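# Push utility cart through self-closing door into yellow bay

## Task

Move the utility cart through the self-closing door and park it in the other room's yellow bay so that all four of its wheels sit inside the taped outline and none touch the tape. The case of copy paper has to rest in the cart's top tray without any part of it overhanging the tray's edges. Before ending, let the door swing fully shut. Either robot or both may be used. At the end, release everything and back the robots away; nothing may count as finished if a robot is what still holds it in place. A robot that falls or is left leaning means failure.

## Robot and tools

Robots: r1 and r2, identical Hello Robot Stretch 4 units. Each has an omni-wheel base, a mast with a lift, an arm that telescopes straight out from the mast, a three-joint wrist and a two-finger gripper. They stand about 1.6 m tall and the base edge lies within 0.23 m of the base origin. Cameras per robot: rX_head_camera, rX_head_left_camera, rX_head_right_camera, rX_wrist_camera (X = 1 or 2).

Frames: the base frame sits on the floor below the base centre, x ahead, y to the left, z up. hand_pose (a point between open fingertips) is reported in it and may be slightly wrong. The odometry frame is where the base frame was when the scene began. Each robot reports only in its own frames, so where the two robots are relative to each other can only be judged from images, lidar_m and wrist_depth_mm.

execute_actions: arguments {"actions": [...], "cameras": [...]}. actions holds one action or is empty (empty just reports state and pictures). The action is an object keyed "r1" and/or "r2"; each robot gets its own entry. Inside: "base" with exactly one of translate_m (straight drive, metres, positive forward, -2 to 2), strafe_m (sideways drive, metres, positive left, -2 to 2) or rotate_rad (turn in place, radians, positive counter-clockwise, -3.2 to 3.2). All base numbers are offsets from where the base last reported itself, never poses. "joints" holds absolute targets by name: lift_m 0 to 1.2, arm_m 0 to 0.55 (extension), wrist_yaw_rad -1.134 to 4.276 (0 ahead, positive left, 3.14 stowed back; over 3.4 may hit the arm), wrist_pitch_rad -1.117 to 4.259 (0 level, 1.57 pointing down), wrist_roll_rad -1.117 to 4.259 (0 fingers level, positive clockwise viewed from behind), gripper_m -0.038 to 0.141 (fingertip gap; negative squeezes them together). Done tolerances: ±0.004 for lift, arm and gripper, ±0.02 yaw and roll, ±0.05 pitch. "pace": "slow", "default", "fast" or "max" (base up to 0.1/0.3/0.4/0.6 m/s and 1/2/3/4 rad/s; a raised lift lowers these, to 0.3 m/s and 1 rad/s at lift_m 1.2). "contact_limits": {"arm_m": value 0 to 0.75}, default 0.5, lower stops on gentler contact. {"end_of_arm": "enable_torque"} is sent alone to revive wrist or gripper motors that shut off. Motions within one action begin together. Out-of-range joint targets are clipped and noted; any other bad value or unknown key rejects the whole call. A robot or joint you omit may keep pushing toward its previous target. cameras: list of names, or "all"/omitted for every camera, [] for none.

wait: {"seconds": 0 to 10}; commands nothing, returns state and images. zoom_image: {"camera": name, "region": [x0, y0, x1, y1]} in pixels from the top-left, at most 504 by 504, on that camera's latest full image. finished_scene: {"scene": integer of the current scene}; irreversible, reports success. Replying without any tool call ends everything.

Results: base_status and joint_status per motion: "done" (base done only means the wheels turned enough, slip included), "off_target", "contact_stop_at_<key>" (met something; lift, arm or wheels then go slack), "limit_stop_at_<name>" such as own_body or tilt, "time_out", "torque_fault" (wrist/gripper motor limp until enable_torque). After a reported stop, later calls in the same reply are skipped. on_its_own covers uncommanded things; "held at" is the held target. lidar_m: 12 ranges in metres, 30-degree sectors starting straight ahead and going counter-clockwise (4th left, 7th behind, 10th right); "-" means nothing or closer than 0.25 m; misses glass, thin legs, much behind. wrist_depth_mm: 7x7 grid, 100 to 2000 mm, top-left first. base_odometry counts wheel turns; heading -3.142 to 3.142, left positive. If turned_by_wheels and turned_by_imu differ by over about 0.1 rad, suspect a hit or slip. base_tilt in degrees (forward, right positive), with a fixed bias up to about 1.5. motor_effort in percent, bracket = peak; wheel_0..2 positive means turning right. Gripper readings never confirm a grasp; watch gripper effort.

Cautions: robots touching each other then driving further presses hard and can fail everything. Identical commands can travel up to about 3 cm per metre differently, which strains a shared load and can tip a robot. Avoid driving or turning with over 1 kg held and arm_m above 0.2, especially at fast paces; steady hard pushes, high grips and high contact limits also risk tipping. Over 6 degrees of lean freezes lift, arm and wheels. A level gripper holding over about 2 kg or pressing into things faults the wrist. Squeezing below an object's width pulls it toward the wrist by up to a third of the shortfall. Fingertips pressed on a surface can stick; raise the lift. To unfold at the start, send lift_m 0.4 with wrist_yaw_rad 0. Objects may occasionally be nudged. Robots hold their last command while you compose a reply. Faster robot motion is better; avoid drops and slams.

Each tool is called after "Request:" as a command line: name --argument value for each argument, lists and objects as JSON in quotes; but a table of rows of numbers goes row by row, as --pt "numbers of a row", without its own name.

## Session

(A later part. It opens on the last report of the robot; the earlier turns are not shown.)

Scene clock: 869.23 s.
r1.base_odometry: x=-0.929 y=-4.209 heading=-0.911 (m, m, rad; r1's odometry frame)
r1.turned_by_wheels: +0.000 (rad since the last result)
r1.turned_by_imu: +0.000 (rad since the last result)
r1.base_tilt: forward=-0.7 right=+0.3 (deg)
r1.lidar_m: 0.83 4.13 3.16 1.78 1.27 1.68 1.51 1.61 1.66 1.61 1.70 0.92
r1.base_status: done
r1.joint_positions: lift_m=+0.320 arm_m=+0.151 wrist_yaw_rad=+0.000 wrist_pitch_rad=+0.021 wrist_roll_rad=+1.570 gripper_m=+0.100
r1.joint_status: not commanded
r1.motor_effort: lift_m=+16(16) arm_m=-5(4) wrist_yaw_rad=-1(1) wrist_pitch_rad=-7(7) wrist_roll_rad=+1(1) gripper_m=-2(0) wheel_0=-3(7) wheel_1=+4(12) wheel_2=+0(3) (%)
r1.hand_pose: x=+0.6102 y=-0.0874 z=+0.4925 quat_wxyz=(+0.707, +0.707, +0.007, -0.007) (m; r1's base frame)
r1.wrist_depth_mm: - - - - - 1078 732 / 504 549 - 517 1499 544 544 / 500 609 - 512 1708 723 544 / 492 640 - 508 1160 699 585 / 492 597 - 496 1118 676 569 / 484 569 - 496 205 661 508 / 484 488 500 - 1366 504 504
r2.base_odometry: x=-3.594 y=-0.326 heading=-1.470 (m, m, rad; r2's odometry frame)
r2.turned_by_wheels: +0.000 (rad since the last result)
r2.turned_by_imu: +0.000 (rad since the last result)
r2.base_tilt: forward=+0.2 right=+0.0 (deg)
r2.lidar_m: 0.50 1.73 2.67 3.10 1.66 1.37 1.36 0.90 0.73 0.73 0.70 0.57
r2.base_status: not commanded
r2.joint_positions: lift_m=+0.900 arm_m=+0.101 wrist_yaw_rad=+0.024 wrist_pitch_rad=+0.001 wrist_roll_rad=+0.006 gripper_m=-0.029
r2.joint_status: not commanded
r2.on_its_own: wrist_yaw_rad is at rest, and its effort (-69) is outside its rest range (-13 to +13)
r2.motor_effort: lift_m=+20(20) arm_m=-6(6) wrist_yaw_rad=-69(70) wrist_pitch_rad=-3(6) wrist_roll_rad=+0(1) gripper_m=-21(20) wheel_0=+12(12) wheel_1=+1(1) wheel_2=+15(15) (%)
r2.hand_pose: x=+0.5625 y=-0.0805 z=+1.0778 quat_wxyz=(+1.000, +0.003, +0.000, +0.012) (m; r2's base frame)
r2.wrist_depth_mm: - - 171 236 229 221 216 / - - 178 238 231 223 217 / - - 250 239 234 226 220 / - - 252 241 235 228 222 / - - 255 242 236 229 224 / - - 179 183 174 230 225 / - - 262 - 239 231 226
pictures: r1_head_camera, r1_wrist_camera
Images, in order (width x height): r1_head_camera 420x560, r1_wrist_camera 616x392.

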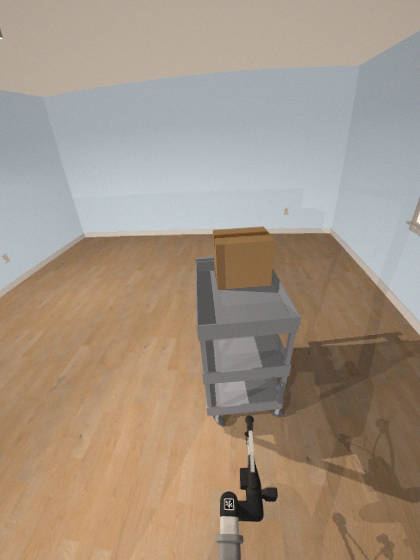

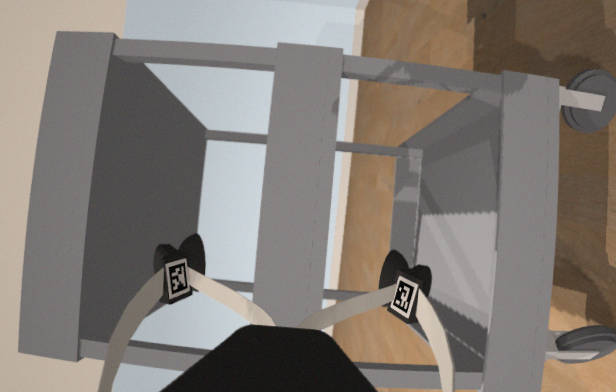

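Request:
execute_actions --actions '[{"r1":{"joints":{"arm_m":0.475},"pace":"slow"}}]' --cameras '[]'

Request:
execute_actions --actions '[{"r1":{"joints":{"gripper_m":-0.02}}}]' --cameras '[]'

Request:
execute_actions --actions '[{"r1":{"joints":{"arm_m":0.2},"pace":"slow"}}]' --cameras '["r1_head_camera","r1_head_left_camera","r1_head_right_camera"]'

Scene clock: 880.17 s.
r1.base_odometry: x=-0.929 y=-4.209 heading=-0.911 (m, m, rad; r1's odometry frame)
r1.turned_by_wheels: +0.000 (rad since the last result)
r1.turned_by_imu: -0.003 (rad since the last result)
r1.base_tilt: forward=-0.6 right=+0.3 (deg)
r1.lidar_m: 0.84 4.13 3.16 1.82 1.28 1.71 1.50 1.61 1.64 1.62 1.73 0.90
r1.base_status: not commanded
r1.joint_positions: lift_m=+0.320 arm_m=+0.474 wrist_yaw_rad=-0.005 wrist_pitch_rad=+0.018 wrist_roll_rad=+1.570 gripper_m=+0.100
r1.joint_status: all done
r1.motor_effort: lift_m=+16(16) arm_m=+7(5) wrist_yaw_rad=+13(13) wrist_pitch_rad=+0(7) wrist_roll_rad=+1(2) gripper_m=-5(3) wheel_0=-3(3) wheel_1=+4(4) wheel_2=+0(0) (%)
r1.hand_pose: x=+0.9327 y=-0.0888 z=+0.4931 quat_wxyz=(+0.707, +0.707, +0.005, -0.008) (m; r1's base frame)
r1.wrist_depth_mm: 394 - - 189 189 1078 768 / 397 640 186 186 188 1060 477 / 410 609 184 185 788 699 508 / 418 627 182 182 809 707 504 / 427 559 180 181 213 699 488 / 430 564 178 179 191 661 480 / 445 - 176 - 750 603 469
r2.base_odometry: x=-3.594 y=-0.326 heading=-1.470 (m, m, rad; r2's odometry frame)
r2.turned_by_wheels: +0.000 (rad since the last result)
r2.turned_by_imu: -0.002 (rad since the last result)
r2.base_tilt: forward=+0.2 right=+0.0 (deg)
r2.lidar_m: 0.49 1.72 2.68 3.12 1.66 1.36 1.36 0.91 0.75 0.74 0.70 0.56
r2.base_status: not commanded
r2.joint_positions: lift_m=+0.900 arm_m=+0.101 wrist_yaw_rad=+0.024 wrist_pitch_rad=+0.001 wrist_roll_rad=+0.006 gripper_m=-0.029
r2.joint_status: not commanded
r2.on_its_own: wrist_yaw_rad is at rest, and its effort (-70) is outside its rest range (-13 to +13)
r2.motor_effort: lift_m=+20(20) arm_m=-6(6) wrist_yaw_rad=-70(70) wrist_pitch_rad=-6(6) wrist_roll_rad=+1(0) gripper_m=-20(20) wheel_0=+12(12) wheel_1=+1(1) wheel_2=+15(15) (%)
r2.hand_pose: x=+0.5625 y=-0.0805 z=+1.0778 quat_wxyz=(+1.000, +0.003, +0.000, +0.012) (m; r2's base frame)
r2.wrist_depth_mm: - - 172 237 229 221 216 / - - 178 237 231 224 217 / - - 250 240 234 225 219 / - - 251 242 236 228 222 / - - 254 243 237 229 224 / - - 179 185 174 231 226 / - - 262 - 239 231 226
pictures: none
No camera images: the call's "cameras" was empty. Leave "cameras" out to get every camera's image.

Scene clock: 882.10 s.
r1.base_odometry: x=-0.929 y=-4.209 heading=-0.911 (m, m, rad; r1's odometry frame)
r1.turned_by_wheels: +0.000 (rad since the last result)
r1.turned_by_imu: -0.001 (rad since the last result)
r1.base_tilt: forward=-0.7 right=+0.2 (deg)
r1.lidar_m: 0.81 4.15 3.15 1.82 1.27 1.68 1.51 1.63 1.67 1.60 1.71 0.89
r1.base_status: not commanded
r1.joint_positions: lift_m=+0.320 arm_m=+0.475 wrist_yaw_rad=+0.004 wrist_pitch_rad=+0.027 wrist_roll_rad=+1.571 gripper_m=-0.019
r1.joint_status: all done
r1.on_its_own: wrist_pitch_rad is at rest, and its effort (-25) is outside its rest range (-23 to +23)
r1.motor_effort: lift_m=+19(19) arm_m=+1(7) wrist_yaw_rad=-13(13) wrist_pitch_rad=-25(25) wrist_roll_rad=-1(2) gripper_m=-36(41) wheel_0=-3(3) wheel_1=+4(4) wheel_2=+0(0) (%)
r1.hand_pose: x=+0.9345 y=-0.0862 z=+0.4905 quat_wxyz=(+0.707, +0.707, +0.011, -0.008) (m; r1's base frame)
r1.wrist_depth_mm: 407 - 163 163 165 1042 732 / 407 661 161 163 164 1025 462 / 418 627 159 161 759 654 492 / 430 654 158 160 798 683 484 / 436 580 157 159 788 668 477 / 394 173 156 157 178 559 469 / 415 - 123 - 741 574 462
r2.base_odometry: x=-3.594 y=-0.326 heading=-1.470 (m, m, rad; r2's odometry frame)
r2.turned_by_wheels: +0.000 (rad since the last result)
r2.turned_by_imu: +0.000 (rad since the last result)
r2.base_tilt: forward=+0.3 right=+0.2 (deg)
r2.lidar_m: 0.51 1.74 2.70 3.09 1.67 1.37 1.36 0.89 0.75 0.74 0.68 0.57
r2.base_status: not commanded
r2.joint_positions: lift_m=+0.900 arm_m=+0.101 wrist_yaw_rad=+0.024 wrist_pitch_rad=+0.001 wrist_roll_rad=+0.006 gripper_m=-0.029
r2.joint_status: not commanded
r2.on_its_own: wrist_yaw_rad is at rest, and its effort (-70) is outside its rest range (-13 to +13)
r2.motor_effort: lift_m=+20(20) arm_m=-6(6) wrist_yaw_rad=-70(70) wrist_pitch_rad=-6(5) wrist_roll_rad=+1(1) gripper_m=-20(21) wheel_0=+12(12) wheel_1=+1(1) wheel_2=+15(15) (%)
r2.hand_pose: x=+0.5625 y=-0.0805 z=+1.0778 quat_wxyz=(+1.000, +0.003, +0.000, +0.012) (m; r2's base frame)
r2.wrist_depth_mm: - - 171 236 228 222 216 / - - 177 237 232 223 217 / - - 249 240 234 226 220 / - - 252 241 235 228 221 / - - 255 242 236 229 224 / - - 179 184 174 230 226 / - - 262 - 240 230 228
pictures: none
No camera images: the call's "cameras" was empty. Leave "cameras" out to get every camera's image.

Scene clock: 886.13 s.
r1.base_odometry: x=-0.929 y=-4.209 heading=-0.911 (m, m, rad; r1's odometry frame)
r1.turned_by_wheels: +0.000 (rad since the last result)
r1.turned_by_imu: -0.001 (rad since the last result)
r1.base_tilt: forward=-0.6 right=+0.2 (deg)
r1.lidar_m: 0.52 4.13 3.15 1.81 1.29 1.66 1.51 1.62 1.65 1.61 1.73 0.59
r1.base_status: not commanded
r1.joint_positions: lift_m=+0.320 arm_m=+0.201 wrist_yaw_rad=+0.011 wrist_pitch_rad=+0.027 wrist_roll_rad=+1.573 gripper_m=-0.019
r1.joint_status: all done
r1.on_its_own: wrist_yaw_rad is at rest, and its effort (-32) is outside its rest range (-13 to +13); wrist_pitch_rad is at rest, and its effort (-26) is outside its rest range (-23 to +23)
r1.motor_effort: lift_m=+19(19) arm_m=-7(12) wrist_yaw_rad=-32(35) wrist_pitch_rad=-26(28) wrist_roll_rad=-7(7) gripper_m=-37(43) wheel_0=-1(3) wheel_1=+4(4) wheel_2=+3(3) (%)
r1.hand_pose: x=+0.6614 y=-0.0843 z=+0.4904 quat_wxyz=(+0.706, +0.708, +0.013, -0.006) (m; r1's base frame)
r1.wrist_depth_mm: 410 - 166 167 169 1025 732 / 407 - 164 165 167 1042 455 / 418 640 161 163 768 668 492 / 430 654 160 161 788 683 484 / 436 609 158 159 778 661 477 / 394 173 155 158 175 564 473 / 427 707 123 - 732 554 462
r2.base_odometry: x=-3.594 y=-0.326 heading=-1.470 (m, m, rad; r2's odometry frame)
r2.turned_by_wheels: +0.000 (rad since the last result)
r2.turned_by_imu: -0.001 (rad since the last result)
r2.base_tilt: forward=+0.3 right=+0.1 (deg)
r2.lidar_m: 0.49 1.73 5.08 3.12 1.65 1.37 1.36 0.91 0.73 0.73 0.72 0.55
r2.base_status: not commanded
r2.joint_positions: lift_m=+0.900 arm_m=+0.101 wrist_yaw_rad=+0.024 wrist_pitch_rad=+0.001 wrist_roll_rad=+0.006 gripper_m=-0.029
r2.joint_status: not commanded
r2.on_its_own: wrist_yaw_rad is at rest, and its effort (-70) is outside its rest range (-13 to +13)
r2.motor_effort: lift_m=+19(20) arm_m=-6(6) wrist_yaw_rad=-70(70) wrist_pitch_rad=-6(6) wrist_roll_rad=+1(2) gripper_m=-21(19) wheel_0=+12(12) wheel_1=+1(1) wheel_2=+15(15) (%)
r2.hand_pose: x=+0.5625 y=-0.0805 z=+1.0778 quat_wxyz=(+1.000, +0.003, +0.000, +0.012) (m; r2's base frame)
r2.wrist_depth_mm: - - 172 236 229 220 216 / - - 178 237 231 223 219 / - - 249 240 233 225 219 / - - 253 241 236 227 222 / - - 255 242 237 229 223 / 1863 - 179 184 175 229 225 / 1618 1921 260 - 239 230 227
pictures: r1_head_camera, r1_head_left_camera, r1_head_right_camera
Images, in order (width x height): r1_head_camera 420x560, r1_head_left_camera 420x672, r1_head_right_camera 420x672.

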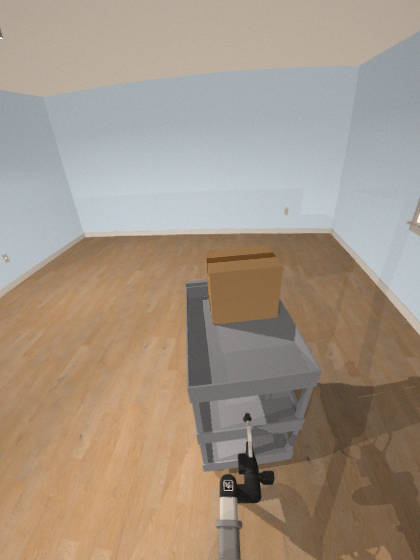

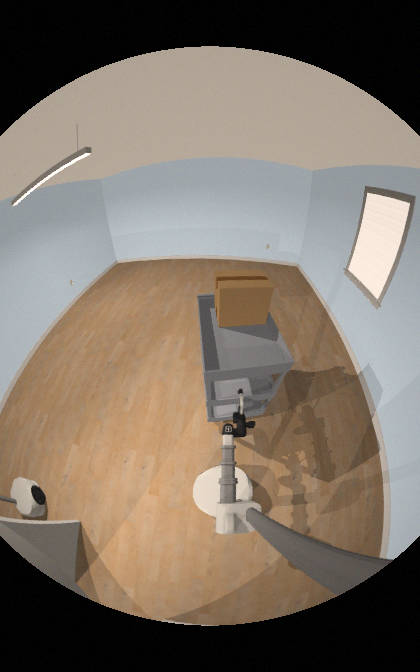

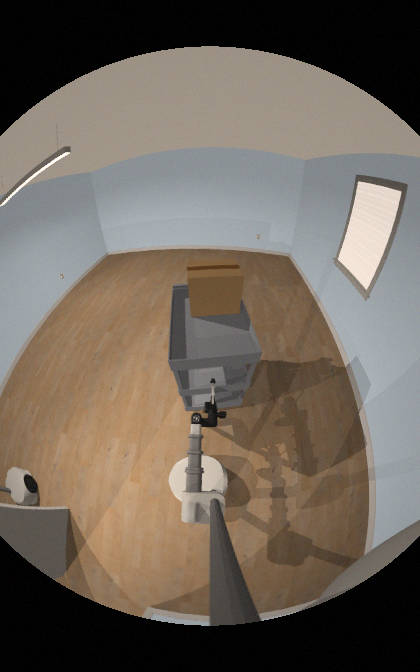

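Request:
execute_actions --actions '[{"r1":{"base":{"strafe_m":0.17},"pace":"slow"}}]' --cameras '[]'

Request:
execute_actions --actions '[{"r1":{"base":{"translate_m":-0.5},"pace":"slow"}}]' --cameras '["r1_head_camera","r1_head_left_camera","r1_head_right_camera"]'

Scene clock: 896.40 s.
r1.base_odometry: x=-0.795 y=-4.106 heading=-0.912 (m, m, rad; r1's odometry frame)
r1.turned_by_wheels: -0.001 (rad since the last result)
r1.turned_by_imu: -0.005 (rad since the last result)
r1.base_tilt: forward=-0.6 right=+0.3 (deg)
r1.lidar_m: 0.56 3.93 3.00 2.92 1.14 1.42 1.50 1.58 1.84 1.79 1.91 0.57
r1.base_status: done
r1.joint_positions: lift_m=+0.320 arm_m=+0.201 wrist_yaw_rad=-0.016 wrist_pitch_rad=+0.024 wrist_roll_rad=+1.566 gripper_m=-0.019
r1.joint_status: not commanded
r1.on_its_own: wrist_yaw_rad is at rest, and its effort (+45) is outside its rest range (-13 to +13)
r1.motor_effort: lift_m=+19(19) arm_m=-3(7) wrist_yaw_rad=+45(47) wrist_pitch_rad=-16(27) wrist_roll_rad=+13(13) gripper_m=-34(38) wheel_0=-14(18) wheel_1=+2(8) wheel_2=+0(3) (%)
r1.hand_pose: x=+0.6584 y=-0.0920 z=+0.4914 quat_wxyz=(+0.709, +0.705, +0.003, -0.014) (m; r1's base frame)
r1.wrist_depth_mm: 394 574 137 138 138 1118 477 / 399 585 140 141 141 691 525 / 410 615 143 144 144 723 500 / 421 647 147 147 148 699 500 / 430 609 150 151 152 676 477 / 404 178 153 153 158 535 473 / 421 - 127 - 1229 530 469
r2.base_odometry: x=-3.594 y=-0.326 heading=-1.470 (m, m, rad; r2's odometry frame)
r2.turned_by_wheels: +0.000 (rad since the last result)
r2.turned_by_imu: -0.001 (rad since the last result)
r2.base_tilt: forward=+0.2 right=+0.1 (deg)
r2.lidar_m: 0.50 1.56 5.11 3.08 1.67 1.37 1.35 0.92 0.74 0.74 0.69 0.56
r2.base_status: not commanded
r2.joint_positions: lift_m=+0.900 arm_m=+0.101 wrist_yaw_rad=+0.024 wrist_pitch_rad=+0.001 wrist_roll_rad=+0.006 gripper_m=-0.029
r2.joint_status: not commanded
r2.on_its_own: wrist_yaw_rad is at rest, and its effort (-70) is outside its rest range (-13 to +13)
r2.motor_effort: lift_m=+20(20) arm_m=-6(6) wrist_yaw_rad=-70(71) wrist_pitch_rad=-6(6) wrist_roll_rad=+1(2) gripper_m=-21(19) wheel_0=+12(12) wheel_1=+1(1) wheel_2=+15(15) (%)
r2.hand_pose: x=+0.5625 y=-0.0805 z=+1.0778 quat_wxyz=(+1.000, +0.003, +0.000, +0.012) (m; r2's base frame)
r2.wrist_depth_mm: - - 172 236 229 222 216 / - 1205 177 238 231 223 218 / - - 250 241 233 225 220 / - - 252 241 236 227 221 / - - 254 243 237 229 223 / - - 179 184 174 231 226 / 1464 1397 260 - 239 230 227
pictures: none
No camera images: the call's "cameras" was empty. Leave "cameras" out to get every camera's image.

Scene clock: 902.67 s.
r1.base_odometry: x=-1.101 y=-3.711 heading=-0.911 (m, m, rad; r1's odometry frame)
r1.turned_by_wheels: +0.001 (rad since the last result)
r1.turned_by_imu: +0.003 (rad since the last result)
r1.base_tilt: forward=-0.7 right=+0.2 (deg)
r1.lidar_m: 0.50 3.95 3.03 0.98 1.02 4.06 0.98 1.08 1.58 1.75 1.85 0.62
r1.base_status: done
r1.joint_positions: lift_m=+0.320 arm_m=+0.201 wrist_yaw_rad=+0.014 wrist_pitch_rad=+0.025 wrist_roll_rad=+1.576 gripper_m=-0.019
r1.joint_status: not commanded
r1.on_its_own: wrist_yaw_rad is at rest, and its effort (-42) is outside its rest range (-13 to +13); wrist_roll_rad is at rest, and its effort (-17) is outside its rest range (-13 to +13)
r1.motor_effort: lift_m=+19(19) arm_m=-3(3) wrist_yaw_rad=-42(45) wrist_pitch_rad=-20(22) wrist_roll_rad=-17(17) gripper_m=-38(40) wheel_0=-2(17) wheel_1=-3(10) wheel_2=+13(19) (%)
r1.hand_pose: x=+0.6610 y=-0.0833 z=+0.4910 quat_wxyz=(+0.705, +0.709, +0.014, -0.004) (m; r1's base frame)
r1.wrist_depth_mm: - - 190 189 1499 1060 732 / 404 - 182 183 1464 1042 707 / 413 691 174 175 1430 960 488 / 421 640 167 168 778 699 492 / 427 609 160 162 768 676 480 / 407 174 154 155 173 569 477 / - 627 125 - 715 585 469
r2.base_odometry: x=-3.594 y=-0.326 heading=-1.470 (m, m, rad; r2's odometry frame)
r2.turned_by_wheels: +0.000 (rad since the last result)
r2.turned_by_imu: -0.002 (rad since the last result)
r2.base_tilt: forward=+0.3 right=+0.0 (deg)
r2.lidar_m: 0.48 1.64 5.09 3.11 1.67 1.36 1.36 0.91 0.73 0.72 0.68 0.57
r2.base_status: not commanded
r2.joint_positions: lift_m=+0.900 arm_m=+0.101 wrist_yaw_rad=+0.024 wrist_pitch_rad=+0.001 wrist_roll_rad=+0.006 gripper_m=-0.029
r2.joint_status: not commanded
r2.on_its_own: wrist_yaw_rad is at rest, and its effort (-71) is outside its rest range (-13 to +13)
r2.motor_effort: lift_m=+20(20) arm_m=-6(7) wrist_yaw_rad=-71(71) wrist_pitch_rad=-6(5) wrist_roll_rad=+0(0) gripper_m=-20(20) wheel_0=+12(12) wheel_1=+1(1) wheel_2=+15(15) (%)
r2.hand_pose: x=+0.5625 y=-0.0805 z=+1.0778 quat_wxyz=(+1.000, +0.003, +0.000, +0.012) (m; r2's base frame)
r2.wrist_depth_mm: - - 171 237 229 220 215 / - - 177 238 231 224 218 / - - 249 240 233 225 220 / - - 252 241 236 227 221 / 1499 - 255 241 238 229 224 / 1205 1618 179 185 174 230 226 / 1576 1255 260 - 239 230 228
pictures: r1_head_camera, r1_head_left_camera, r1_head_right_camera
Images, in order (width x height): r1_head_camera 420x560, r1_head_left_camera 420x672, r1_head_right_camera 420x672.

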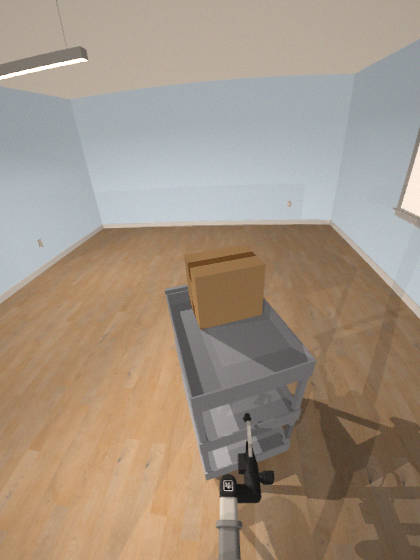

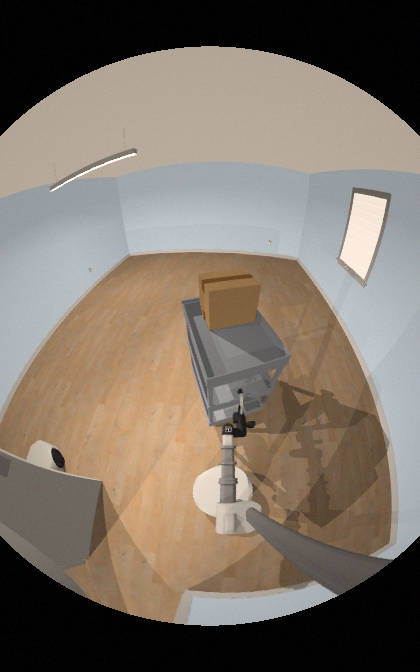

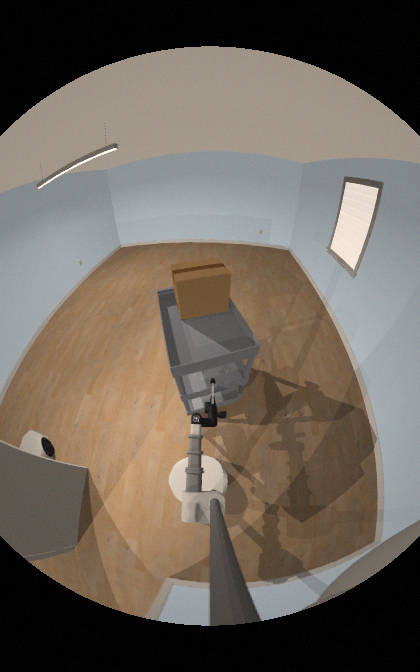

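Request:
execute_actions --actions '[{"r1":{"base":{"strafe_m":0.15},"pace":"slow"}}]' --cameras '["r1_head_left_camera","r1_head_right_camera"]'

Scene clock: 911.93 s.
r1.base_odometry: x=-0.982 y=-3.619 heading=-0.912 (m, m, rad; r1's odometry frame)
r1.turned_by_wheels: -0.001 (rad since the last result)
r1.turned_by_imu: -0.005 (rad since the last result)
r1.base_tilt: forward=-0.7 right=+0.2 (deg)
r1.lidar_m: 0.54 3.76 2.87 0.82 0.85 1.24 0.99 1.06 1.57 1.90 2.01 0.60
r1.base_status: done
r1.joint_positions: lift_m=+0.320 arm_m=+0.200 wrist_yaw_rad=-0.015 wrist_pitch_rad=+0.024 wrist_roll_rad=+1.566 gripper_m=-0.019
r1.joint_status: not commanded
r1.on_its_own: wrist_yaw_rad is at rest, and its effort (+42) is outside its rest range (-13 to +13)
r1.motor_effort: lift_m=+19(19) arm_m=-2(3) wrist_yaw_rad=+42(43) wrist_pitch_rad=-15(20) wrist_roll_rad=+12(18) gripper_m=-35(39) wheel_0=-12(17) wheel_1=+4(9) wheel_2=-3(10) (%)
r1.hand_pose: x=+0.6583 y=-0.0918 z=+0.4914 quat_wxyz=(+0.709, +0.705, +0.003, -0.014) (m; r1's base frame)
r1.wrist_depth_mm: 397 - 167 168 169 1042 732 / 397 - 165 165 167 1042 466 / 407 615 161 163 165 668 500 / 418 640 159 160 162 699 496 / 427 609 156 157 159 683 480 / 407 176 153 155 174 535 477 / 413 707 127 - 723 634 473
r2.base_odometry: x=-3.594 y=-0.326 heading=-1.470 (m, m, rad; r2's odometry frame)
r2.turned_by_wheels: +0.000 (rad since the last result)
r2.turned_by_imu: -0.001 (rad since the last result)
r2.base_tilt: forward=+0.3 right=+0.2 (deg)
r2.lidar_m: 0.49 1.52 5.09 3.10 1.66 1.37 1.37 0.86 0.74 0.72 0.68 0.56
r2.base_status: not commanded
r2.joint_positions: lift_m=+0.900 arm_m=+0.101 wrist_yaw_rad=+0.024 wrist_pitch_rad=+0.001 wrist_roll_rad=+0.006 gripper_m=-0.029
r2.joint_status: not commanded
r2.on_its_own: wrist_yaw_rad is at rest, and its effort (-70) is outside its rest range (-13 to +13)
r2.motor_effort: lift_m=+20(19) arm_m=-7(6) wrist_yaw_rad=-70(71) wrist_pitch_rad=-6(6) wrist_roll_rad=-1(1) gripper_m=-20(21) wheel_0=+12(12) wheel_1=+1(1) wheel_2=+15(15) (%)
r2.hand_pose: x=+0.5625 y=-0.0805 z=+1.0778 quat_wxyz=(+1.000, +0.003, +0.000, +0.012) (m; r2's base frame)
r2.wrist_depth_mm: - - 171 237 229 221 216 / - - 177 237 231 224 217 / - - 251 241 233 224 220 / - - 251 241 235 227 222 / 1499 - 254 242 236 229 223 / 1098 1430 179 184 175 231 225 / 1576 1205 260 - 239 231 228
pictures: r1_head_left_camera, r1_head_right_camera
Images, in order (width x height): r1_head_left_camera 420x672, r1_head_right_camera 420x672.

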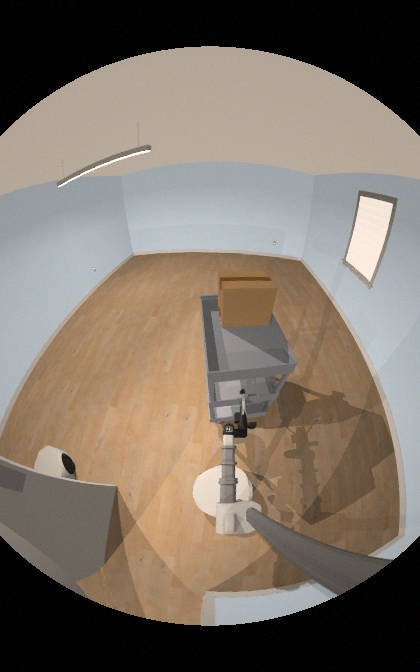

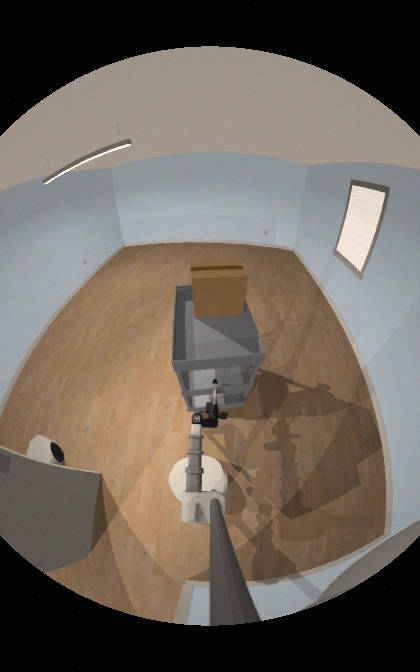

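Request:
execute_actions --actions '[{"r1":{"base":{"strafe_m":0.2},"pace":"slow"}}]' --cameras '[]'

Request:
execute_actions --actions '[{"r1":{"base":{"strafe_m":0.17},"pace":"slow"}}]' --cameras '["r1_head_left_camera","r1_head_right_camera"]'

Scene clock: 929.83 s.
r1.base_odometry: x=-0.824 y=-3.497 heading=-0.913 (m, m, rad; r1's odometry frame)
r1.turned_by_wheels: -0.001 (rad since the last result)
r1.turned_by_imu: -0.007 (rad since the last result)
r1.base_tilt: forward=-0.7 right=+0.3 (deg)
r1.lidar_m: 0.56 3.51 2.65 0.63 0.66 0.96 0.99 1.05 1.55 2.10 2.22 0.55
r1.base_status: done
r1.joint_positions: lift_m=+0.320 arm_m=+0.200 wrist_yaw_rad=-0.015 wrist_pitch_rad=+0.023 wrist_roll_rad=+1.566 gripper_m=-0.019
r1.joint_status: not commanded
r1.on_its_own: wrist_yaw_rad is at rest, and its effort (+41) is outside its rest range (-13 to +13)
r1.motor_effort: lift_m=+19(19) arm_m=-2(2) wrist_yaw_rad=+41(50) wrist_pitch_rad=-14(15) wrist_roll_rad=+12(14) gripper_m=-35(33) wheel_0=-10(15) wheel_1=+2(8) wheel_2=-4(5) (%)
r1.hand_pose: x=+0.6583 y=-0.0916 z=+0.4916 quat_wxyz=(+0.709, +0.705, +0.003, -0.013) (m; r1's base frame)
r1.wrist_depth_mm: 394 564 135 135 135 1060 477 / 397 585 138 139 139 691 525 / 407 615 142 142 142 732 512 / 421 640 146 146 147 715 500 / 427 609 150 150 152 683 484 / 407 177 153 154 158 539 477 / 410 - 128 - 1255 544 469
r2.base_odometry: x=-3.594 y=-0.326 heading=-1.470 (m, m, rad; r2's odometry frame)
r2.turned_by_wheels: +0.000 (rad since the last result)
r2.turned_by_imu: -0.002 (rad since the last result)
r2.base_tilt: forward=+0.3 right=+0.2 (deg)
r2.lidar_m: 0.48 1.35 5.08 3.10 1.65 1.36 1.37 0.91 0.74 0.73 0.71 0.56
r2.base_status: not commanded
r2.joint_positions: lift_m=+0.900 arm_m=+0.101 wrist_yaw_rad=+0.024 wrist_pitch_rad=+0.001 wrist_roll_rad=+0.006 gripper_m=-0.029
r2.joint_status: not commanded
r2.on_its_own: wrist_yaw_rad is at rest, and its effort (-71) is outside its rest range (-13 to +13)
r2.motor_effort: lift_m=+20(20) arm_m=-6(6) wrist_yaw_rad=-71(70) wrist_pitch_rad=-6(6) wrist_roll_rad=+2(2) gripper_m=-21(20) wheel_0=+12(12) wheel_1=+1(1) wheel_2=+15(15) (%)
r2.hand_pose: x=+0.5625 y=-0.0805 z=+1.0778 quat_wxyz=(+1.000, +0.003, +0.000, +0.012) (m; r2's base frame)
r2.wrist_depth_mm: - - 171 238 229 222 216 / - - 177 237 231 224 217 / - - 251 239 233 226 220 / - - 252 240 235 229 221 / 1430 - 254 242 236 229 224 / 1078 1336 179 184 174 230 226 / 1430 1308 260 - 239 232 227
pictures: none
No camera images: the call's "cameras" was empty. Leave "cameras" out to get every camera's image.

Scene clock: 932.67 s.
r1.base_odometry: x=-0.690 y=-3.394 heading=-0.914 (m, m, rad; r1's odometry frame)
r1.turned_by_wheels: -0.001 (rad since the last result)
r1.turned_by_imu: -0.005 (rad since the last result)
r1.base_tilt: forward=-0.7 right=+0.3 (deg)
r1.lidar_m: 0.56 3.29 2.51 0.46 0.48 0.69 1.08 1.03 1.50 2.27 2.40 0.54
r1.base_status: done
r1.joint_positions: lift_m=+0.320 arm_m=+0.200 wrist_yaw_rad=-0.013 wrist_pitch_rad=+0.024 wrist_roll_rad=+1.565 gripper_m=-0.019
r1.joint_status: not commanded
r1.on_its_own: wrist_yaw_rad is at rest, and its effort (+37) is outside its rest range (-13 to +13); wrist_roll_rad is at rest, and its effort (+14) is outside its rest range (-13 to +13)
r1.motor_effort: lift_m=+19(19) arm_m=-1(2) wrist_yaw_rad=+37(47) wrist_pitch_rad=-17(18) wrist_roll_rad=+14(15) gripper_m=-36(36) wheel_0=-12(20) wheel_1=+1(6) wheel_2=-2(3) (%)
r1.hand_pose: x=+0.6584 y=-0.0911 z=+0.4912 quat_wxyz=(+0.709, +0.705, +0.004, -0.013) (m; r1's base frame)
r1.wrist_depth_mm: 397 530 110 110 110 640 525 / 402 544 116 116 116 691 530 / 410 569 124 123 123 715 500 / 424 603 132 132 131 707 492 / 427 - 142 141 143 640 484 / 410 177 151 149 157 521 473 / - - 126 - 1308 891 449
r2.base_odometry: x=-3.594 y=-0.326 heading=-1.470 (m, m, rad; r2's odometry frame)
r2.turned_by_wheels: +0.000 (rad since the last result)
r2.turned_by_imu: -0.001 (rad since the last result)
r2.base_tilt: forward=+0.3 right=+0.0 (deg)
r2.lidar_m: 0.50 1.20 5.08 3.10 1.67 1.37 1.35 0.89 0.73 0.74 0.68 0.56
r2.base_status: not commanded
r2.joint_positions: lift_m=+0.900 arm_m=+0.101 wrist_yaw_rad=+0.024 wrist_pitch_rad=+0.001 wrist_roll_rad=+0.006 gripper_m=-0.029
r2.joint_status: not commanded
r2.on_its_own: wrist_yaw_rad is at rest, and its effort (-69) is outside its rest range (-13 to +13)
r2.motor_effort: lift_m=+20(19) arm_m=-6(6) wrist_yaw_rad=-69(70) wrist_pitch_rad=-6(6) wrist_roll_rad=-2(1) gripper_m=-20(20) wheel_0=+12(12) wheel_1=+1(1) wheel_2=+15(15) (%)
r2.hand_pose: x=+0.5625 y=-0.0805 z=+1.0778 quat_wxyz=(+1.000, +0.003, +0.000, +0.012) (m; r2's base frame)
r2.wrist_depth_mm: - - 171 237 228 221 216 / - - 177 238 231 224 218 / - - 250 240 233 224 220 / - - 251 240 235 228 222 / - - 254 242 237 230 224 / 1025 1160 179 184 175 231 225 / 1430 - 260 - 240 229 228
pictures: r1_head_left_camera, r1_head_right_camera
Images, in order (width x height): r1_head_left_camera 420x672, r1_head_right_camera 420x672.

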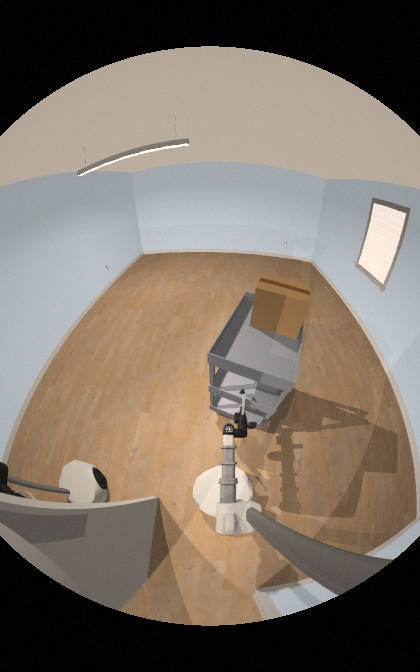

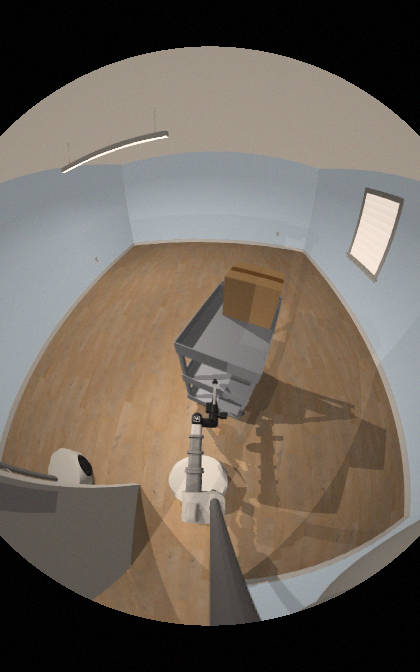

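Request:
execute_actions --actions '[{"r1":{"base":{"strafe_m":-0.12},"pace":"slow"}}]' --cameras '["r1_head_camera","r1_head_left_camera","r1_head_right_camera"]'

Scene clock: 954.40 s.
r1.base_odometry: x=-0.785 y=-3.467 heading=-0.913 (m, m, rad; r1's odometry frame)
r1.turned_by_wheels: +0.001 (rad since the last result)
r1.turned_by_imu: +0.000 (rad since the last result)
r1.base_tilt: forward=-0.7 right=+0.2 (deg)
r1.lidar_m: 0.53 3.46 2.63 0.56 0.60 0.87 1.00 1.06 1.52 2.18 2.29 0.56
r1.base_status: done
r1.joint_positions: lift_m=+0.320 arm_m=+0.200 wrist_yaw_rad=+0.009 wrist_pitch_rad=+0.023 wrist_roll_rad=+1.575 gripper_m=-0.019
r1.joint_status: not commanded
r1.on_its_own: wrist_yaw_rad is at rest, and its effort (-28) is outside its rest range (-13 to +13); wrist_roll_rad is at rest, and its effort (-14) is outside its rest range (-13 to +13)
r1.motor_effort: lift_m=+19(19) arm_m=-1(2) wrist_yaw_rad=-28(36) wrist_pitch_rad=-15(18) wrist_roll_rad=-14(16) gripper_m=-35(36) wheel_0=+14(13) wheel_1=-2(10) wheel_2=+0(1) (%)
r1.hand_pose: x=+0.6602 y=-0.0847 z=+0.4915 quat_wxyz=(+0.706, +0.708, +0.012, -0.005) (m; r1's base frame)
r1.wrist_depth_mm: 399 535 122 122 122 654 517 / 402 559 126 127 127 699 517 / 413 574 133 132 132 715 504 / 421 591 138 139 140 707 496 / 424 591 145 145 148 683 484 / 407 177 151 151 158 549 480 / 427 - 126 - 1366 904 466
r2.base_odometry: x=-3.594 y=-0.326 heading=-1.470 (m, m, rad; r2's odometry frame)
r2.turned_by_wheels: +0.000 (rad since the last result)
r2.turned_by_imu: -0.001 (rad since the last result)
r2.base_tilt: forward=+0.1 right=+0.1 (deg)
r2.lidar_m: 0.49 1.31 5.09 3.13 1.67 1.37 1.36 0.91 0.75 0.75 0.69 0.56
r2.base_status: not commanded
r2.joint_positions: lift_m=+0.900 arm_m=+0.101 wrist_yaw_rad=+0.024 wrist_pitch_rad=+0.001 wrist_roll_rad=+0.006 gripper_m=-0.029
r2.joint_status: not commanded
r2.on_its_own: wrist_yaw_rad is at rest, and its effort (-71) is outside its rest range (-13 to +13)
r2.motor_effort: lift_m=+20(20) arm_m=-6(6) wrist_yaw_rad=-71(70) wrist_pitch_rad=-6(6) wrist_roll_rad=+3(1) gripper_m=-20(19) wheel_0=+12(12) wheel_1=+1(1) wheel_2=+15(15) (%)
r2.hand_pose: x=+0.5625 y=-0.0805 z=+1.0778 quat_wxyz=(+1.000, +0.003, +0.000, +0.012) (m; r2's base frame)
r2.wrist_depth_mm: - - 171 236 228 221 216 / - - 177 238 231 223 217 / - - 250 240 233 225 220 / - - 253 242 235 227 222 / 1366 - 253 242 236 229 224 / 1078 1308 179 185 174 231 225 / 1464 1336 262 - 239 231 228
pictures: r1_head_camera, r1_head_left_camera, r1_head_right_camera
Images, in order (width x height): r1_head_camera 420x560, r1_head_left_camera 420x672, r1_head_right_camera 420x672.

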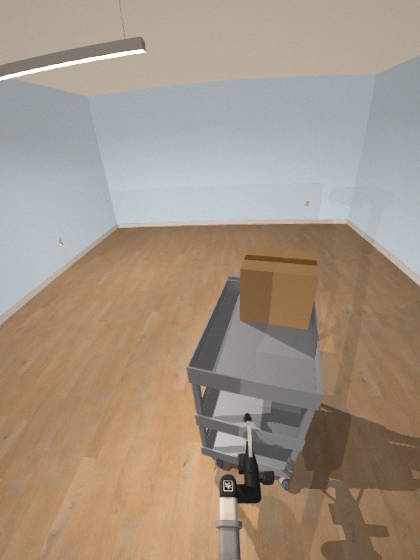

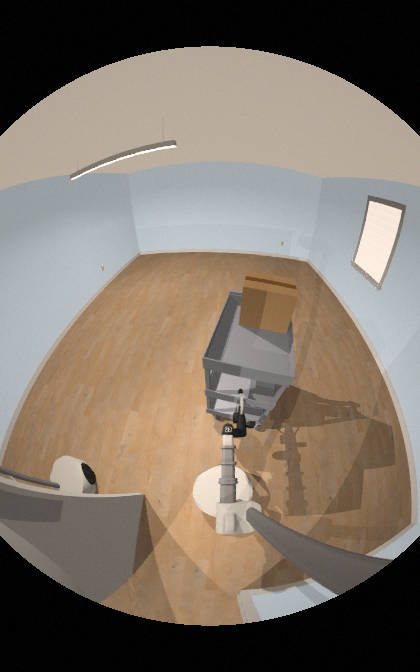

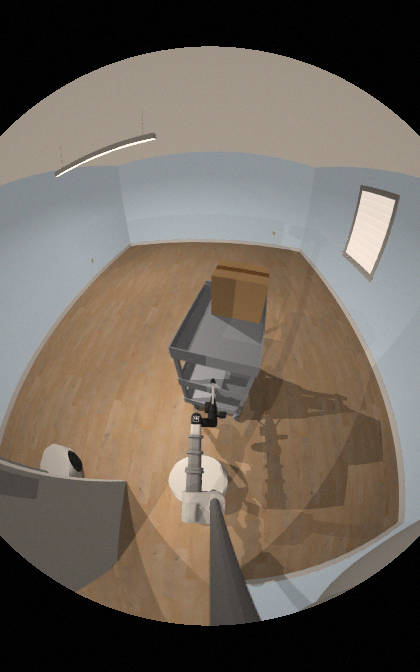

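Request:
execute_actions --actions '[{"r1":{"base":{"translate_m":-0.4},"pace":"slow"}}]' --cameras '["r1_head_left_camera","r1_head_right_camera"]'

Scene clock: 962.33 s.
r1.base_odometry: x=-1.029 y=-3.151 heading=-0.912 (m, m, rad; r1's odometry frame)
r1.turned_by_wheels: +0.001 (rad since the last result)
r1.turned_by_imu: +0.001 (rad since the last result)
r1.base_tilt: forward=-0.6 right=+0.3 (deg)
r1.lidar_m: 0.52 3.47 0.60 0.57 0.61 3.60 0.61 0.61 0.94 2.14 2.26 0.62
r1.base_status: done
r1.joint_positions: lift_m=+0.320 arm_m=+0.200 wrist_yaw_rad=+0.016 wrist_pitch_rad=+0.026 wrist_roll_rad=+1.576 gripper_m=-0.019
r1.joint_status: not commanded
r1.on_its_own: wrist_yaw_rad is at rest, and its effort (-46) is outside its rest range (-13 to +13); wrist_roll_rad is at rest, and its effort (-18) is outside its rest range (-13 to +13)
r1.motor_effort: lift_m=+19(19) arm_m=-1(1) wrist_yaw_rad=-46(49) wrist_pitch_rad=-23(26) wrist_roll_rad=-18(18) gripper_m=-39(39) wheel_0=+0(18) wheel_1=-4(10) wheel_2=+16(18) (%)
r1.hand_pose: x=+0.6608 y=-0.0829 z=+0.4907 quat_wxyz=(+0.705, +0.709, +0.015, -0.004) (m; r1's base frame)
r1.wrist_depth_mm: - - 180 180 1499 1042 732 / 407 - 176 176 1499 1025 473 / 415 627 169 172 788 654 496 / 424 654 166 168 798 691 488 / 430 609 162 163 778 668 484 / 407 175 158 160 174 580 473 / 436 627 126 - 750 521 466
r2.base_odometry: x=-3.594 y=-0.326 heading=-1.470 (m, m, rad; r2's odometry frame)
r2.turned_by_wheels: +0.000 (rad since the last result)
r2.turned_by_imu: -0.002 (rad since the last result)
r2.base_tilt: forward=+0.4 right=+0.1 (deg)
r2.lidar_m: 0.49 1.17 5.11 3.11 1.64 1.36 1.37 0.90 0.74 0.74 0.70 0.56
r2.base_status: not commanded
r2.joint_positions: lift_m=+0.900 arm_m=+0.101 wrist_yaw_rad=+0.024 wrist_pitch_rad=+0.001 wrist_roll_rad=+0.006 gripper_m=-0.029
r2.joint_status: not commanded
r2.on_its_own: wrist_yaw_rad is at rest, and its effort (-70) is outside its rest range (-13 to +13)
r2.motor_effort: lift_m=+20(20) arm_m=-6(6) wrist_yaw_rad=-70(70) wrist_pitch_rad=-6(6) wrist_roll_rad=+0(1) gripper_m=-20(19) wheel_0=+12(12) wheel_1=+1(1) wheel_2=+15(15) (%)
r2.hand_pose: x=+0.5625 y=-0.0805 z=+1.0778 quat_wxyz=(+1.000, +0.003, +0.000, +0.012) (m; r2's base frame)
r2.wrist_depth_mm: - - 172 237 230 221 216 / - - 177 237 232 224 218 / - - 249 241 234 224 220 / - - 252 241 236 228 221 / 960 - 253 242 236 230 224 / 891 1098 179 184 174 230 226 / 778 778 262 - 239 231 227
pictures: r1_head_left_camera, r1_head_right_camera
Images, in order (width x height): r1_head_left_camera 420x672, r1_head_right_camera 420x672.

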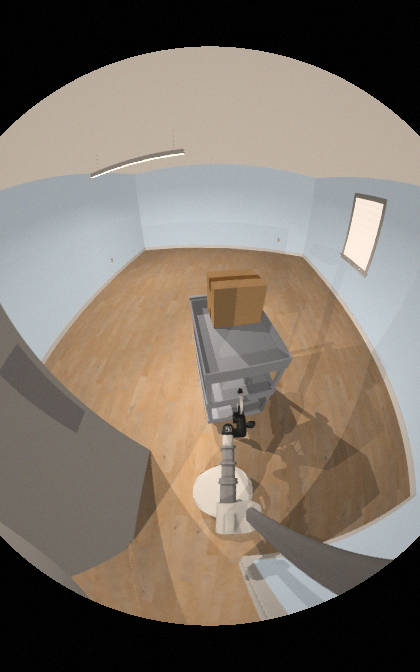

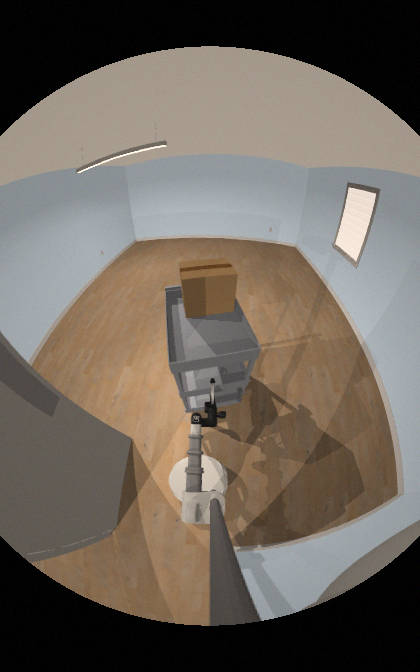

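Request:
execute_actions --actions '[{"r1":{"base":{"strafe_m":0.08},"pace":"slow"}}]' --cameras '["r1_head_left_camera"]'

Request:
execute_actions --actions '[{"r1":{"base":{"translate_m":-0.15},"pace":"slow"}}]' --cameras '["r1_head_left_camera"]'

Scene clock: 971.17 s.
r1.base_odometry: x=-0.966 y=-3.102 heading=-0.913 (m, m, rad; r1's odometry frame)
r1.turned_by_wheels: -0.001 (rad since the last result)
r1.turned_by_imu: -0.004 (rad since the last result)
r1.base_tilt: forward=-0.6 right=+0.3 (deg)
r1.lidar_m: 0.53 3.36 0.51 0.50 0.56 0.86 3.57 0.65 0.92 2.21 2.34 0.59
r1.base_status: done
r1.joint_positions: lift_m=+0.320 arm_m=+0.200 wrist_yaw_rad=-0.011 wrist_pitch_rad=+0.025 wrist_roll_rad=+1.567 gripper_m=-0.019
r1.joint_status: not commanded
r1.on_its_own: wrist_yaw_rad is at rest, and its effort (+30) is outside its rest range (-13 to +13)
r1.motor_effort: lift_m=+19(19) arm_m=-1(1) wrist_yaw_rad=+30(46) wrist_pitch_rad=-20(22) wrist_roll_rad=+10(19) gripper_m=-35(40) wheel_0=-12(17) wheel_1=+2(9) wheel_2=+1(13) (%)
r1.hand_pose: x=+0.6585 y=-0.0906 z=+0.4910 quat_wxyz=(+0.708, +0.706, +0.005, -0.013) (m; r1's base frame)
r1.wrist_depth_mm: 399 - 173 173 176 1060 723 / 402 - 169 170 173 1042 469 / 413 621 166 167 169 654 500 / 418 640 163 164 167 691 496 / 433 603 160 161 778 683 480 / 410 175 157 158 173 574 473 / - 699 126 - 715 615 466
r2.base_odometry: x=-3.594 y=-0.326 heading=-1.470 (m, m, rad; r2's odometry frame)
r2.turned_by_wheels: +0.000 (rad since the last result)
r2.turned_by_imu: -0.001 (rad since the last result)
r2.base_tilt: forward=+0.2 right=+0.1 (deg)
r2.lidar_m: 0.47 1.09 5.09 3.10 1.67 1.38 1.38 0.89 0.73 0.74 0.69 0.57
r2.base_status: not commanded
r2.joint_positions: lift_m=+0.900 arm_m=+0.101 wrist_yaw_rad=+0.024 wrist_pitch_rad=+0.001 wrist_roll_rad=+0.006 gripper_m=-0.029
r2.joint_status: not commanded
r2.on_its_own: wrist_yaw_rad is at rest, and its effort (-71) is outside its rest range (-13 to +13)
r2.motor_effort: lift_m=+20(20) arm_m=-6(6) wrist_yaw_rad=-71(71) wrist_pitch_rad=-5(5) wrist_roll_rad=+0(0) gripper_m=-21(20) wheel_0=+12(12) wheel_1=+1(1) wheel_2=+15(15) (%)
r2.hand_pose: x=+0.5625 y=-0.0805 z=+1.0778 quat_wxyz=(+1.000, +0.003, +0.000, +0.012) (m; r2's base frame)
r2.wrist_depth_mm: - - 172 237 229 221 216 / - - 178 238 230 222 217 / - - 250 240 232 225 220 / - - 252 241 235 228 222 / 976 - 254 242 236 229 224 / 946 1138 179 185 175 230 226 / 723 741 262 - 239 231 227
pictures: r1_head_left_camera
Images, in order (width x height): r1_head_left_camera 420x672.

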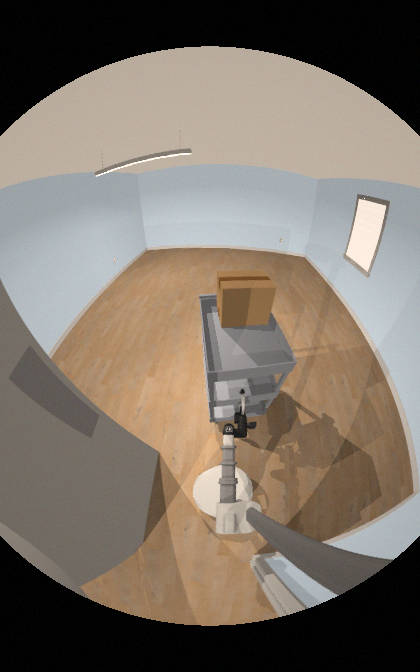

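Scene clock: 973.93 s.
r1.base_odometry: x=-1.057 y=-2.984 heading=-0.912 (m, m, rad; r1's odometry frame)
r1.turned_by_wheels: +0.001 (rad since the last result)
r1.turned_by_imu: +0.002 (rad since the last result)
r1.base_tilt: forward=-0.7 right=+0.2 (deg)
r1.lidar_m: 0.53 3.35 0.53 0.51 0.54 3.44 3.38 0.51 0.70 2.20 2.33 0.62
r1.base_status: done
r1.joint_positions: lift_m=+0.320 arm_m=+0.200 wrist_yaw_rad=+0.017 wrist_pitch_rad=+0.027 wrist_roll_rad=+1.576 gripper_m=-0.019
r1.joint_status: not commanded
r1.on_its_own: wrist_yaw_rad is at rest, and its effort (-51) is outside its rest range (-13 to +13); wrist_pitch_rad is at rest, and its effort (-25) is outside its rest range (-23 to +23); wrist_roll_rad is at rest, and its effort (-19) is outside its rest range (-13 to +13)
r1.motor_effort: lift_m=+19(19) arm_m=-1(1) wrist_yaw_rad=-51(52) wrist_pitch_rad=-25(27) wrist_roll_rad=-19(19) gripper_m=-41(42) wheel_0=+1(13) wheel_1=-2(10) wheel_2=+16(21) (%)
r1.hand_pose: x=+0.6610 y=-0.0824 z=+0.4904 quat_wxyz=(+0.705, +0.709, +0.016, -0.004) (m; r1's base frame)
r1.wrist_depth_mm: - - 181 181 1464 1025 723 / 407 - 176 178 1464 1042 459 / 418 640 171 173 788 661 500 / 424 654 167 168 798 683 488 / 430 615 163 165 778 668 477 / 392 175 159 161 175 569 477 / 430 634 125 - 741 554 466
r2.base_odometry: x=-3.594 y=-0.326 heading=-1.470 (m, m, rad; r2's odometry frame)
r2.turned_by_wheels: +0.000 (rad since the last result)
r2.turned_by_imu: -0.001 (rad since the last result)
r2.base_tilt: forward=+0.3 right=+0.1 (deg)
r2.lidar_m: 0.50 1.03 5.08 3.12 1.65 1.37 1.36 0.87 0.75 0.74 0.70 0.55
r2.base_status: not commanded
r2.joint_positions: lift_m=+0.900 arm_m=+0.101 wrist_yaw_rad=+0.024 wrist_pitch_rad=+0.001 wrist_roll_rad=+0.006 gripper_m=-0.029
r2.joint_status: not commanded
r2.on_its_own: wrist_yaw_rad is at rest, and its effort (-71) is outside its rest range (-13 to +13)
r2.motor_effort: lift_m=+20(20) arm_m=-6(7) wrist_yaw_rad=-71(70) wrist_pitch_rad=-5(4) wrist_roll_rad=+1(2) gripper_m=-20(20) wheel_0=+12(12) wheel_1=+2(1) wheel_2=+15(15) (%)
r2.hand_pose: x=+0.5625 y=-0.0805 z=+1.0778 quat_wxyz=(+1.000, +0.003, +0.000, +0.012) (m; r2's base frame)
r2.wrist_depth_mm: - - 171 237 229 221 216 / - - 177 237 231 224 216 / - - 251 240 232 226 220 / - - 252 241 235 227 222 / 788 - 255 242 237 229 224 / 778 976 179 184 174 231 226 / 676 676 259 - 240 231 227
pictures: r1_head_left_camera
Images, in order (width x height): r1_head_left_camera 420x672.

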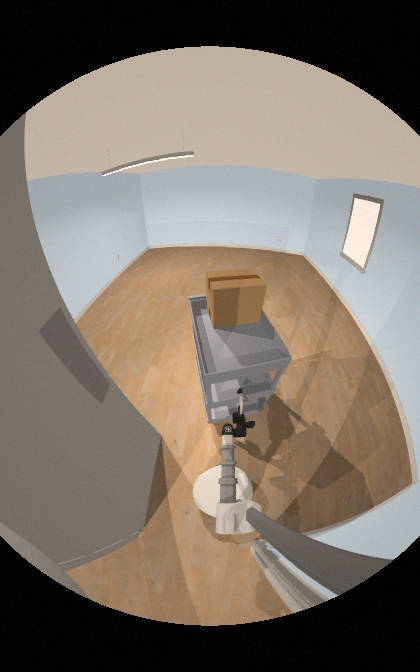

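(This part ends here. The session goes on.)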